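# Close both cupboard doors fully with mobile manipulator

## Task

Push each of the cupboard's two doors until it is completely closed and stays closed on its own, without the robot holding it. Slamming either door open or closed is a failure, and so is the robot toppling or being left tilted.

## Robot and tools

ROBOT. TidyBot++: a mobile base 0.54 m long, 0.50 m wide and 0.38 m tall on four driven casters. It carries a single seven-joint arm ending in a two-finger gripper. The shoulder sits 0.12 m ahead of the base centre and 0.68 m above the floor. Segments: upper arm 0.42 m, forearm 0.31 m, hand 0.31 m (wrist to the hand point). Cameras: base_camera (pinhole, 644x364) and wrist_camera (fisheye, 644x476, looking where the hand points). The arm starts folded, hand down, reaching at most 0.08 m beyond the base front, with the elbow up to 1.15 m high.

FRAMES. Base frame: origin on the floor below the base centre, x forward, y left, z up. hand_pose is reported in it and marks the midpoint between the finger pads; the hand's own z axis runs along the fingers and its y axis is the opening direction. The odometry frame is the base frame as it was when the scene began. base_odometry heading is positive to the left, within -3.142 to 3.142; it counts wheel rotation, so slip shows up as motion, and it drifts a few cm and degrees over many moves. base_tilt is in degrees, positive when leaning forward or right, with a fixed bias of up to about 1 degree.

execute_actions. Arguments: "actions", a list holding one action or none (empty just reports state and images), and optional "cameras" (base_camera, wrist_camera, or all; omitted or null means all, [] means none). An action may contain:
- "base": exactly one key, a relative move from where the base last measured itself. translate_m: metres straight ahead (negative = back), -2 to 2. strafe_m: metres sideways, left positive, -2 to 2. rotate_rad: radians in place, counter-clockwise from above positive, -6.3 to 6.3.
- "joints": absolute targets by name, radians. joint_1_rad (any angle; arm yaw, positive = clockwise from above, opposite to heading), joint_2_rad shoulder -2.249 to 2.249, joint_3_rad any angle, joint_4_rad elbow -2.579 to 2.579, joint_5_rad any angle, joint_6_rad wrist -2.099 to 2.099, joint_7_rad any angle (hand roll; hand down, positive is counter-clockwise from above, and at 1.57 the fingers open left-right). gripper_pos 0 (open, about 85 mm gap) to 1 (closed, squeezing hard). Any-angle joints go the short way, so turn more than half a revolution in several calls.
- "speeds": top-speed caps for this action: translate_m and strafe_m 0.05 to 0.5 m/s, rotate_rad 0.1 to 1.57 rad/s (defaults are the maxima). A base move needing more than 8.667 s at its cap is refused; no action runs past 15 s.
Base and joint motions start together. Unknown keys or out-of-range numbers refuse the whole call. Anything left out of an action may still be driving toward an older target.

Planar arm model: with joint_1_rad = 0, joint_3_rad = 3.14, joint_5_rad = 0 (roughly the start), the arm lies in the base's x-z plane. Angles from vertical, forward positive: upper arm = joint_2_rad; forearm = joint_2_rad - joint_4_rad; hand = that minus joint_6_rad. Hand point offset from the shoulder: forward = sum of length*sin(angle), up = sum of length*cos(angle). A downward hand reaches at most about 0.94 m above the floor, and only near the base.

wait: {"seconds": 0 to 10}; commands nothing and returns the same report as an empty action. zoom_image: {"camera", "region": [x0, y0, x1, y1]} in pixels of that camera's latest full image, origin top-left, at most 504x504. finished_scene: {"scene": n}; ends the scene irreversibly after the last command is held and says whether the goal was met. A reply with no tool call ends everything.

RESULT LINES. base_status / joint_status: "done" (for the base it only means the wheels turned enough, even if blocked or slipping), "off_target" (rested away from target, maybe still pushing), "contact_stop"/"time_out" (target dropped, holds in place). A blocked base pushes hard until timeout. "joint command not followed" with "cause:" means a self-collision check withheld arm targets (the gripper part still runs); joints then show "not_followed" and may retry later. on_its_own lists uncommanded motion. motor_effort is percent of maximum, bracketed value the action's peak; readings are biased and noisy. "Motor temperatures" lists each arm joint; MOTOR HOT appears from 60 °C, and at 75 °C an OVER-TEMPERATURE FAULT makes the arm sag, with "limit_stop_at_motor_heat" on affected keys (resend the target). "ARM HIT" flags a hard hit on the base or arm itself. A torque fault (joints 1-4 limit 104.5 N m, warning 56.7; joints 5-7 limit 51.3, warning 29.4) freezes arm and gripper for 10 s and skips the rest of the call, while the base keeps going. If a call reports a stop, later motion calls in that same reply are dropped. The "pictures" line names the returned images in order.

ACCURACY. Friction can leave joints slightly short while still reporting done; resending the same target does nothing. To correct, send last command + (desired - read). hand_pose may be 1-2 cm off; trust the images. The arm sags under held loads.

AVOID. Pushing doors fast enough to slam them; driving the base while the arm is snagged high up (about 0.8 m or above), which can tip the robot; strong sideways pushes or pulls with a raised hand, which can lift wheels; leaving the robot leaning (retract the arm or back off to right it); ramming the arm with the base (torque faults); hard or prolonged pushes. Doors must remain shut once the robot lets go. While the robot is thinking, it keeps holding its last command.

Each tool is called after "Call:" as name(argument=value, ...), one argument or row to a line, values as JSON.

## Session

Call:
execute_actions(
  actions=[],
)

Scene clock: 0.00 s.
Motor temperatures (°C, as the motors report them): [35 35 29 31 35 38 38]
base_odometry: x=+0.000 y=+0.000 heading=+0.000 (m, m, rad; odometry frame)
base_tilt: forward=-0.2 right=-0.5 (deg)
base_status: not commanded
joint_positions: joint_1_rad=-0.042 joint_2_rad=-0.350 joint_3_rad=+3.114 joint_4_rad=-2.562 joint_5_rad=+0.040 joint_6_rad=-0.889 joint_7_rad=+1.568 gripper_pos=+0.000
joint_status: not commanded
motor_effort: joint_1_rad=+0 joint_2_rad=+0 joint_3_rad=+1 joint_4_rad=+11 joint_5_rad=+1 joint_6_rad=+0 joint_7_rad=+0 (%)
hand_pose: x=+0.2396 y=-0.0010 z=+0.5782 quat_wxyz=(+0.020, +0.999, +0.045, +0.021) (m; base frame)
pictures: base_camera, wrist_camera
Images, in order (width x height): base_camera 644x364, wrist_camera 644x476.

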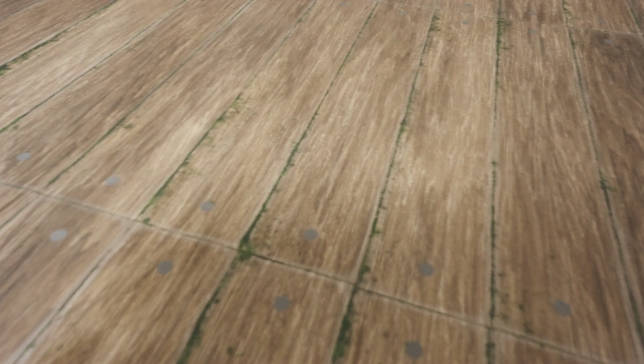

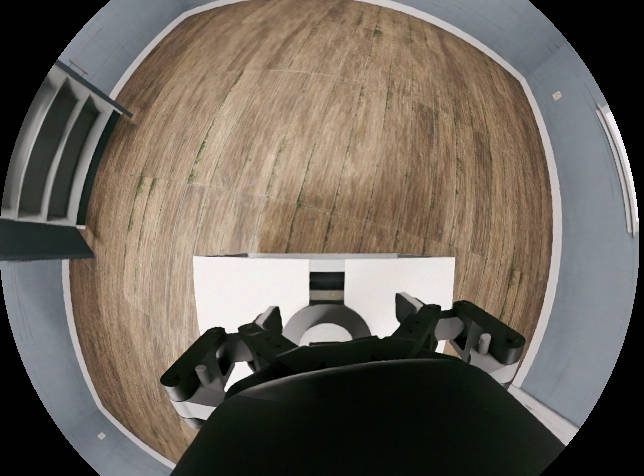

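Call:
execute_actions(
  actions=[
    {"base":{"rotate_rad":1.25},"joints":{"joint_1_rad":0,"joint_2_rad":1.1,"joint_4_rad":-1.7,"joint_6_rad":0.4,"gripper_pos":1}},
  ],
)

Scene clock: 7.37 s.
Motor temperatures (°C, as the motors report them): [35 35 29 31 35 38 38]
base_odometry: x=+0.000 y=+0.000 heading=+1.249 (m, m, rad; odometry frame)
base_tilt: forward=-0.2 right=-0.5 (deg)
base_status: done
joint_positions: joint_1_rad=-0.012 joint_2_rad=+1.082 joint_3_rad=+3.114 joint_4_rad=-1.713 joint_5_rad=+0.040 joint_6_rad=+0.372 joint_7_rad=+1.568 gripper_pos=+0.999
joint_status: all done
motor_effort: joint_1_rad=+0(4) joint_2_rad=-43(45) joint_3_rad=-1(1) joint_4_rad=+10(15) joint_5_rad=+0(0) joint_6_rad=+7(8) joint_7_rad=+0(0) (%)
hand_pose: x=+0.8013 y=+0.0312 z=+0.3500 quat_wxyz=(-0.017, +0.936, +0.026, +0.352) (m; base frame)
pictures: base_camera, wrist_camera
Images, in order (width x height): base_camera 644x364, wrist_camera 644x476.

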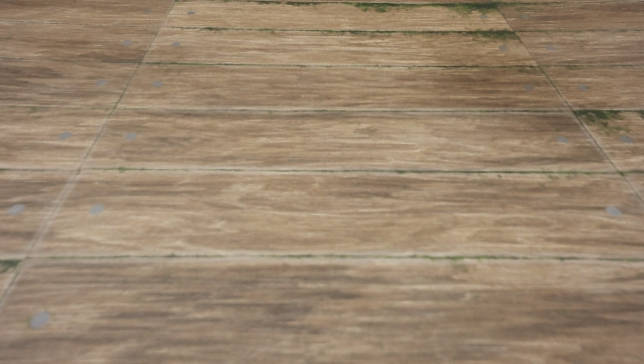

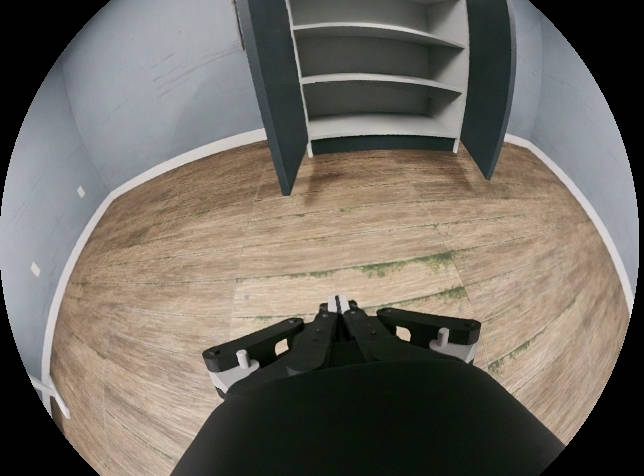

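Call:
execute_actions(
  actions=[
    {"base":{"strafe_m":0.32}},
  ],
  cameras=["wrist_camera"],
)

Call:
execute_actions(
  actions=[
    {"base":{"translate_m":0.6}},
  ],
  cameras=["wrist_camera"],
)

Call:
execute_actions(
  actions=[
    {"base":{"strafe_m":-0.42},"speeds":{"strafe_m":0.12}},
  ],
)

Scene clock: 17.63 s.
Motor temperatures (°C, as the motors report them): [35 35 29 31 35 38 38]
base_odometry: x=-0.304 y=+0.101 heading=+1.250 (m, m, rad; odometry frame)
base_tilt: forward=-0.2 right=-0.5 (deg)
base_status: done
joint_positions: joint_1_rad=-0.008 joint_2_rad=+1.082 joint_3_rad=+3.113 joint_4_rad=-1.713 joint_5_rad=+0.040 joint_6_rad=+0.372 joint_7_rad=+1.568 gripper_pos=+0.999
joint_status: not commanded
motor_effort: joint_1_rad=-1(4) joint_2_rad=-43(44) joint_3_rad=-1(3) joint_4_rad=+9(10) joint_5_rad=+0(0) joint_6_rad=+7(8) joint_7_rad=+0(0) (%)
hand_pose: x=+0.8016 y=+0.0289 z=+0.3501 quat_wxyz=(-0.016, +0.936, +0.024, +0.352) (m; base frame)
pictures: wrist_camera
Images, in order (width x height): wrist_camera 644x476.

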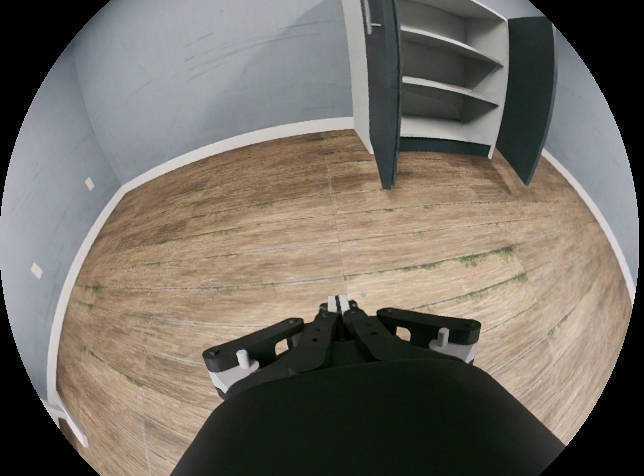

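Scene clock: 20.20 s.
Motor temperatures (°C, as the motors report them): [35 35 29 31 35 38 38]
base_odometry: x=-0.115 y=+0.670 heading=+1.251 (m, m, rad; odometry frame)
base_tilt: forward=-0.2 right=-0.5 (deg)
base_status: done
joint_positions: joint_1_rad=-0.008 joint_2_rad=+1.082 joint_3_rad=+3.113 joint_4_rad=-1.706 joint_5_rad=+0.040 joint_6_rad=+0.375 joint_7_rad=+1.568 gripper_pos=+0.999
joint_status: not commanded
motor_effort: joint_1_rad=+0(1) joint_2_rad=-44(44) joint_3_rad=-1(2) joint_4_rad=+11(12) joint_5_rad=+0(0) joint_6_rad=+8(8) joint_7_rad=+0(0) (%)
hand_pose: x=+0.8061 y=+0.0288 z=+0.3530 quat_wxyz=(-0.016, +0.934, +0.024, +0.357) (m; base frame)
pictures: wrist_camera
Images, in order (width x height): wrist_camera 644x476.

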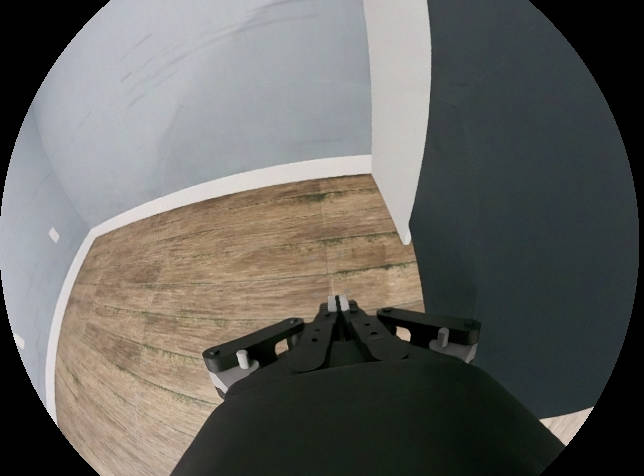

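Scene clock: 24.27 s.
Motor temperatures (°C, as the motors report them): [35 36 29 31 35 38 38]
base_odometry: x=+0.283 y=+0.539 heading=+1.251 (m, m, rad; odometry frame)
base_tilt: forward=-0.2 right=-0.5 (deg)
base_status: done
joint_positions: joint_1_rad=-0.001 joint_2_rad=+1.082 joint_3_rad=+3.110 joint_4_rad=-1.706 joint_5_rad=+0.040 joint_6_rad=+0.375 joint_7_rad=+1.568 gripper_pos=+0.999
joint_status: not commanded
motor_effort: joint_1_rad=-1(5) joint_2_rad=-43(44) joint_3_rad=-1(3) joint_4_rad=+10(10) joint_5_rad=+0(1) joint_6_rad=+8(8) joint_7_rad=+0(0) (%)
hand_pose: x=+0.8063 y=+0.0256 z=+0.3531 quat_wxyz=(-0.017, +0.934, +0.021, +0.357) (m; base frame)
pictures: base_camera, wrist_camera
Images, in order (width x height): base_camera 644x364, wrist_camera 644x476.

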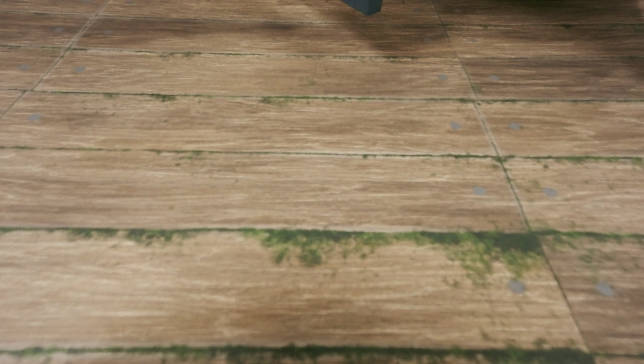

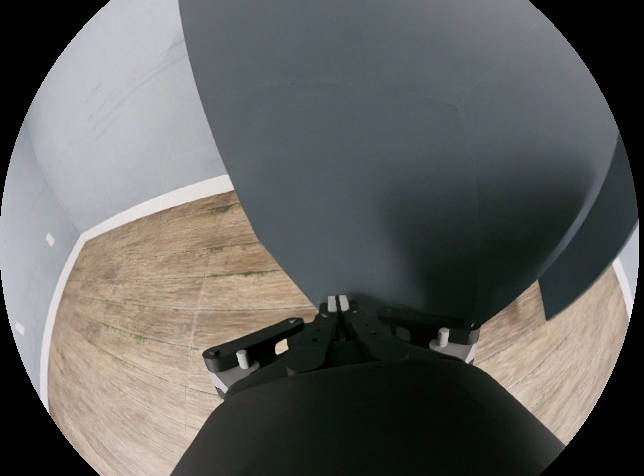

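Call:
execute_actions(
  actions=[
    {"base":{"translate_m":0.28},"speeds":{"translate_m":0.05},"joints":{"joint_1_rad":0.08}},
  ],
)

Scene clock: 33.80 s.
Motor temperatures (°C, as the motors report them): [35 36 29 31 35 39 38]
base_odometry: x=+0.372 y=+0.805 heading=+1.251 (m, m, rad; odometry frame)
base_tilt: forward=-0.2 right=-0.5 (deg)
base_status: done
joint_positions: joint_1_rad=+0.072 joint_2_rad=+1.083 joint_3_rad=+3.111 joint_4_rad=-1.705 joint_5_rad=+0.040 joint_6_rad=+0.376 joint_7_rad=+1.568 gripper_pos=+0.999
joint_status: all done
motor_effort: joint_1_rad=+0(4) joint_2_rad=-44(47) joint_3_rad=-1(2) joint_4_rad=+10(12) joint_5_rad=+0(0) joint_6_rad=+8(10) joint_7_rad=+0(0) (%)
hand_pose: x=+0.8065 y=-0.0252 z=+0.3527 quat_wxyz=(-0.003, +0.934, -0.014, +0.357) (m; base frame)
pictures: base_camera, wrist_camera
Images, in order (width x height): base_camera 644x364, wrist_camera 644x476.

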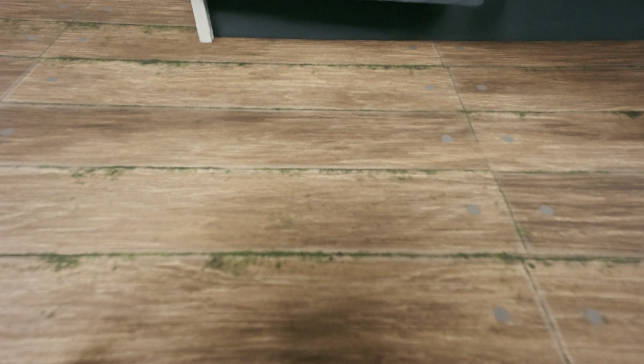

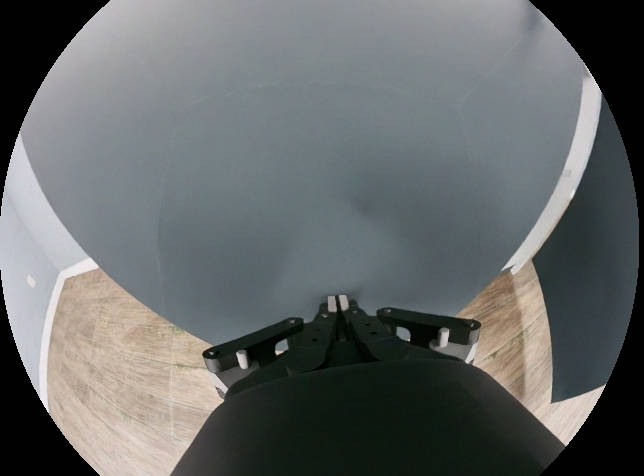

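Call:
execute_actions(
  actions=[
    {"base":{"translate_m":0.04},"speeds":{"translate_m":0.05}},
  ],
)

Call:
execute_actions(
  actions=[
    {"base":{"translate_m":-0.54}},
  ],
  cameras=["wrist_camera"],
)

Call:
execute_actions(
  actions=[
    {"base":{"strafe_m":-0.75}},
  ],
  cameras=["wrist_camera"],
)

Scene clock: 40.60 s.
Motor temperatures (°C, as the motors report them): [35 36 29 31 35 39 38]
base_odometry: x=+0.385 y=+0.843 heading=+1.250 (m, m, rad; odometry frame)
base_tilt: forward=-0.2 right=-0.5 (deg)
base_status: done
joint_positions: joint_1_rad=+0.073 joint_2_rad=+1.085 joint_3_rad=+3.111 joint_4_rad=-1.720 joint_5_rad=+0.040 joint_6_rad=+0.375 joint_7_rad=+1.568 gripper_pos=+0.999
joint_status: not commanded
motor_effort: joint_1_rad=-1(4) joint_2_rad=-43(47) joint_3_rad=-2(3) joint_4_rad=+14(22) joint_5_rad=+0(0) joint_6_rad=+10(15) joint_7_rad=+0(0) (%)
hand_pose: x=+0.7979 y=-0.0247 z=+0.3468 quat_wxyz=(-0.003, +0.937, -0.014, +0.349) (m; base frame)
pictures: base_camera, wrist_camera
Images, in order (width x height): base_camera 644x364, wrist_camera 644x476.

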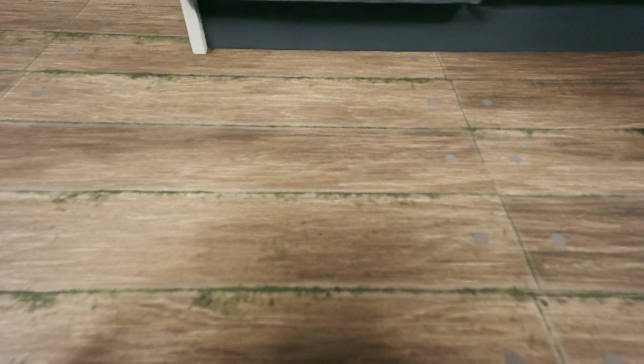

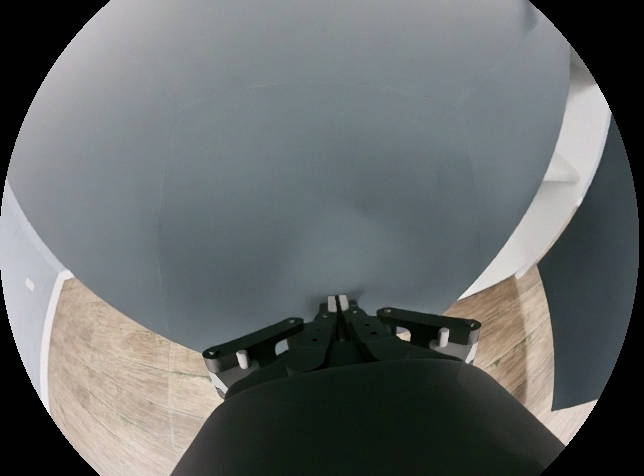

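Scene clock: 43.17 s.
Motor temperatures (°C, as the motors report them): [35 36 29 31 35 39 38]
base_odometry: x=+0.215 y=+0.330 heading=+1.251 (m, m, rad; odometry frame)
base_tilt: forward=-0.2 right=-0.5 (deg)
base_status: done
joint_positions: joint_1_rad=+0.074 joint_2_rad=+1.085 joint_3_rad=+3.111 joint_4_rad=-1.701 joint_5_rad=+0.040 joint_6_rad=+0.377 joint_7_rad=+1.568 gripper_pos=+0.999
joint_status: not commanded
motor_effort: joint_1_rad=+0(6) joint_2_rad=-44(46) joint_3_rad=-1(3) joint_4_rad=+10(13) joint_5_rad=+0(0) joint_6_rad=+7(10) joint_7_rad=+0(0) (%)
hand_pose: x=+0.8082 y=-0.0262 z=+0.3530 quat_wxyz=(-0.003, +0.933, -0.014, +0.359) (m; base frame)
pictures: wrist_camera
Images, in order (width x height): wrist_camera 644x476.

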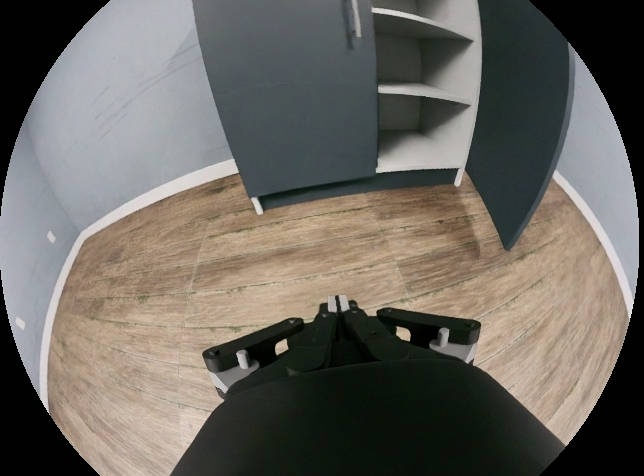

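Scene clock: 46.03 s.
Motor temperatures (°C, as the motors report them): [35 36 29 31 35 39 38]
base_odometry: x=+0.926 y=+0.093 heading=+1.250 (m, m, rad; odometry frame)
base_tilt: forward=-0.2 right=-0.5 (deg)
base_status: done
joint_positions: joint_1_rad=+0.081 joint_2_rad=+1.085 joint_3_rad=+3.111 joint_4_rad=-1.701 joint_5_rad=+0.040 joint_6_rad=+0.377 joint_7_rad=+1.568 gripper_pos=+0.999
joint_status: not commanded
motor_effort: joint_1_rad=+0(5) joint_2_rad=-44(45) joint_3_rad=-1(3) joint_4_rad=+10(11) joint_5_rad=+0(0) joint_6_rad=+8(8) joint_7_rad=+0(0) (%)
hand_pose: x=+0.8080 y=-0.0313 z=+0.3530 quat_wxyz=(-0.001, +0.933, -0.018, +0.359) (m; base frame)
pictures: wrist_camera
Images, in order (width x height): wrist_camera 644x476.

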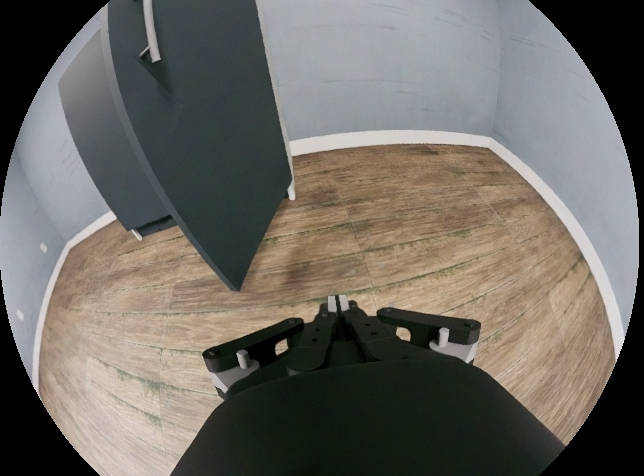

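Call:
execute_actions(
  actions=[
    {"base":{"translate_m":0.32}},
  ],
  cameras=[],
)

Call:
execute_actions(
  actions=[
    {"base":{"strafe_m":0.4},"speeds":{"strafe_m":0.1}},
  ],
  cameras=["wrist_camera"],
)

Call:
execute_actions(
  actions=[
    {"base":{"translate_m":0.225},"speeds":{"translate_m":0.06}},
  ],
  cameras=["base_camera"],
)

Call:
execute_actions(
  actions=[
    {"base":{"translate_m":-0.12}},
  ],
)

Scene clock: 60.17 s.
Motor temperatures (°C, as the motors report them): [35 36 29 31 35 39 38]
base_odometry: x=+1.028 y=+0.397 heading=+1.250 (m, m, rad; odometry frame)
base_tilt: forward=-0.2 right=-0.5 (deg)
base_status: done
joint_positions: joint_1_rad=+0.081 joint_2_rad=+1.085 joint_3_rad=+3.111 joint_4_rad=-1.699 joint_5_rad=+0.040 joint_6_rad=+0.377 joint_7_rad=+1.568 gripper_pos=+0.999
joint_status: not commanded
motor_effort: joint_1_rad=-1(1) joint_2_rad=-44(46) joint_3_rad=-1(1) joint_4_rad=+10(12) joint_5_rad=+1(0) joint_6_rad=+8(8) joint_7_rad=+0(0) (%)
hand_pose: x=+0.8093 y=-0.0314 z=+0.3537 quat_wxyz=(-0.001, +0.933, -0.018, +0.360) (m; base frame)
pictures: none
No camera images: the call's "cameras" was empty. Leave "cameras" out to get every camera's image.

Scene clock: 64.70 s.
Motor temperatures (°C, as the motors report them): [35 37 29 31 35 39 38]
base_odometry: x=+0.648 y=+0.524 heading=+1.249 (m, m, rad; odometry frame)
base_tilt: forward=-0.2 right=-0.5 (deg)
base_status: done
joint_positions: joint_1_rad=+0.080 joint_2_rad=+1.085 joint_3_rad=+3.116 joint_4_rad=-1.699 joint_5_rad=+0.040 joint_6_rad=+0.377 joint_7_rad=+1.568 gripper_pos=+0.999
joint_status: not commanded
motor_effort: joint_1_rad=-1(5) joint_2_rad=-44(44) joint_3_rad=-1(5) joint_4_rad=+10(11) joint_5_rad=+0(2) joint_6_rad=+8(8) joint_7_rad=+0(0) (%)
hand_pose: x=+0.8092 y=-0.0334 z=+0.3536 quat_wxyz=(+0.001, +0.933, -0.017, +0.360) (m; base frame)
pictures: wrist_camera
Images, in order (width x height): wrist_camera 644x476.

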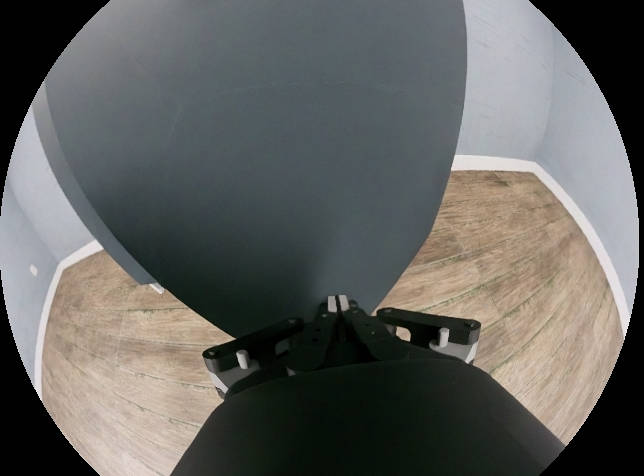

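Scene clock: 68.93 s.
Motor temperatures (°C, as the motors report them): [35 37 29 31 35 39 38]
base_odometry: x=+0.719 y=+0.737 heading=+1.250 (m, m, rad; odometry frame)
base_tilt: forward=-0.2 right=-0.5 (deg)
base_status: done
joint_positions: joint_1_rad=+0.080 joint_2_rad=+1.085 joint_3_rad=+3.116 joint_4_rad=-1.700 joint_5_rad=+0.040 joint_6_rad=+0.377 joint_7_rad=+1.568 gripper_pos=+0.999
joint_status: not commanded
motor_effort: joint_1_rad=+0(2) joint_2_rad=-43(47) joint_3_rad=-2(3) joint_4_rad=+10(13) joint_5_rad=+0(0) joint_6_rad=+8(10) joint_7_rad=+0(0) (%)
hand_pose: x=+0.8084 y=-0.0333 z=+0.3529 quat_wxyz=(+0.001, +0.933, -0.017, +0.359) (m; base frame)
pictures: base_camera
Images, in order (width x height): base_camera 644x364.

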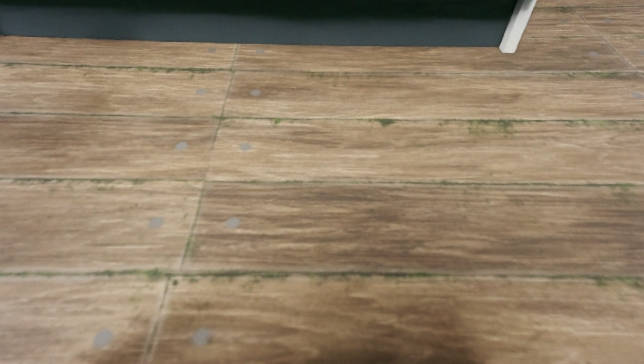

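Scene clock: 70.27 s.
Motor temperatures (°C, as the motors report them): [35 37 29 31 35 39 38]
base_odometry: x=+0.681 y=+0.623 heading=+1.250 (m, m, rad; odometry frame)
base_tilt: forward=-0.2 right=-0.5 (deg)
base_status: done
joint_positions: joint_1_rad=+0.080 joint_2_rad=+1.085 joint_3_rad=+3.116 joint_4_rad=-1.702 joint_5_rad=+0.040 joint_6_rad=+0.377 joint_7_rad=+1.568 gripper_pos=+0.999
joint_status: not commanded
motor_effort: joint_1_rad=+0(4) joint_2_rad=-44(45) joint_3_rad=-1(2) joint_4_rad=+10(12) joint_5_rad=+0(0) joint_6_rad=+8(8) joint_7_rad=+0(0) (%)
hand_pose: x=+0.8075 y=-0.0335 z=+0.3524 quat_wxyz=(+0.001, +0.933, -0.018, +0.358) (m; base frame)
pictures: base_camera, wrist_camera
Images, in order (width x height): base_camera 644x364, wrist_camera 644x476.

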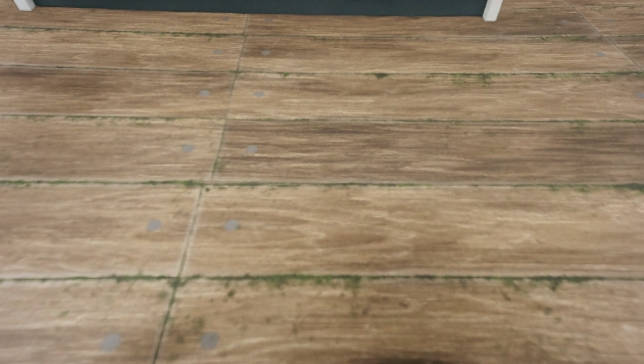

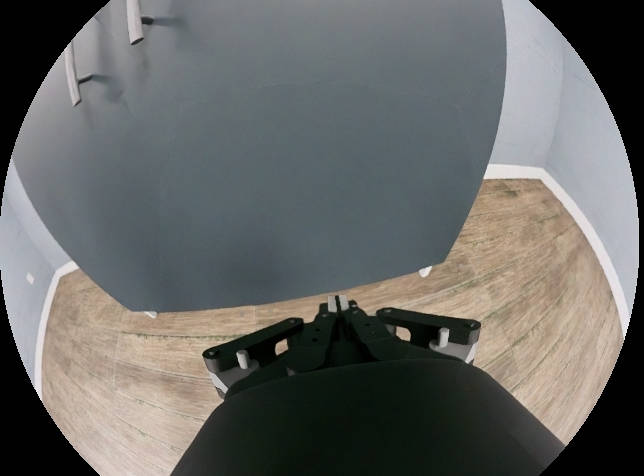

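Call:
zoom_image(
  camera="wrist_camera",
  region=[130,220,330,330],
)

Region (130, 220, 330, 330) of wrist_camera's 644x476 image, scaled by 2.520; it fills the top 277 rows of this view, and the rest is white.

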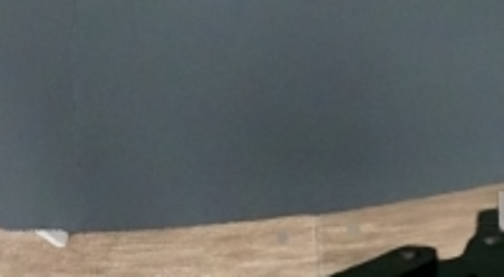

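Call:
execute_actions(
  actions=[
    {"base":{"translate_m":0.145},"speeds":{"translate_m":0.06}},
  ],
  cameras=["base_camera"],
)

Call:
execute_actions(
  actions=[
    {"base":{"translate_m":-0.04}},
  ],
  cameras=[],
)

Call:
finished_scene(
  scene=2,
)

Scene clock: 92.73 s.
Motor temperatures (°C, as the motors report them): [35 37 29 31 35 39 38]
base_odometry: x=+0.726 y=+0.761 heading=+1.250 (m, m, rad; odometry frame)
base_tilt: forward=-0.2 right=-0.5 (deg)
base_status: done
joint_positions: joint_1_rad=+0.080 joint_2_rad=+1.087 joint_3_rad=+3.116 joint_4_rad=-1.726 joint_5_rad=+0.040 joint_6_rad=+0.377 joint_7_rad=+1.568 gripper_pos=+0.999
joint_status: not commanded
motor_effort: joint_1_rad=-2(4) joint_2_rad=-44(46) joint_3_rad=-2(3) joint_4_rad=+14(20) joint_5_rad=+0(1) joint_6_rad=+11(14) joint_7_rad=+0(0) (%)
hand_pose: x=+0.7942 y=-0.0324 z=+0.3437 quat_wxyz=(+0.000, +0.938, -0.018, +0.346) (m; base frame)
pictures: base_camera
Images, in order (width x height): base_camera 644x364.

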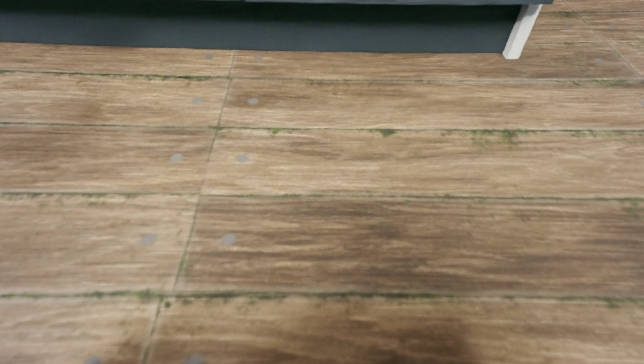

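Scene clock: 93.67 s.
Motor temperatures (°C, as the motors report them): [35 37 29 31 35 39 38]
base_odometry: x=+0.714 y=+0.723 heading=+1.250 (m, m, rad; odometry frame)
base_tilt: forward=-0.2 right=-0.5 (deg)
base_status: done
joint_positions: joint_1_rad=+0.080 joint_2_rad=+1.087 joint_3_rad=+3.116 joint_4_rad=-1.702 joint_5_rad=+0.040 joint_6_rad=+0.377 joint_7_rad=+1.568 gripper_pos=+0.999
joint_status: not commanded
motor_effort: joint_1_rad=+0(4) joint_2_rad=-43(45) joint_3_rad=-1(3) joint_4_rad=+10(14) joint_5_rad=+0(0) joint_6_rad=+8(10) joint_7_rad=+0(0) (%)
hand_pose: x=+0.8066 y=-0.0334 z=+0.3510 quat_wxyz=(+0.001, +0.934, -0.018, +0.357) (m; base frame)
pictures: none
No camera images: the call's "cameras" was empty. Leave "cameras" out to get every camera's image.

The scene is finished: the task was done.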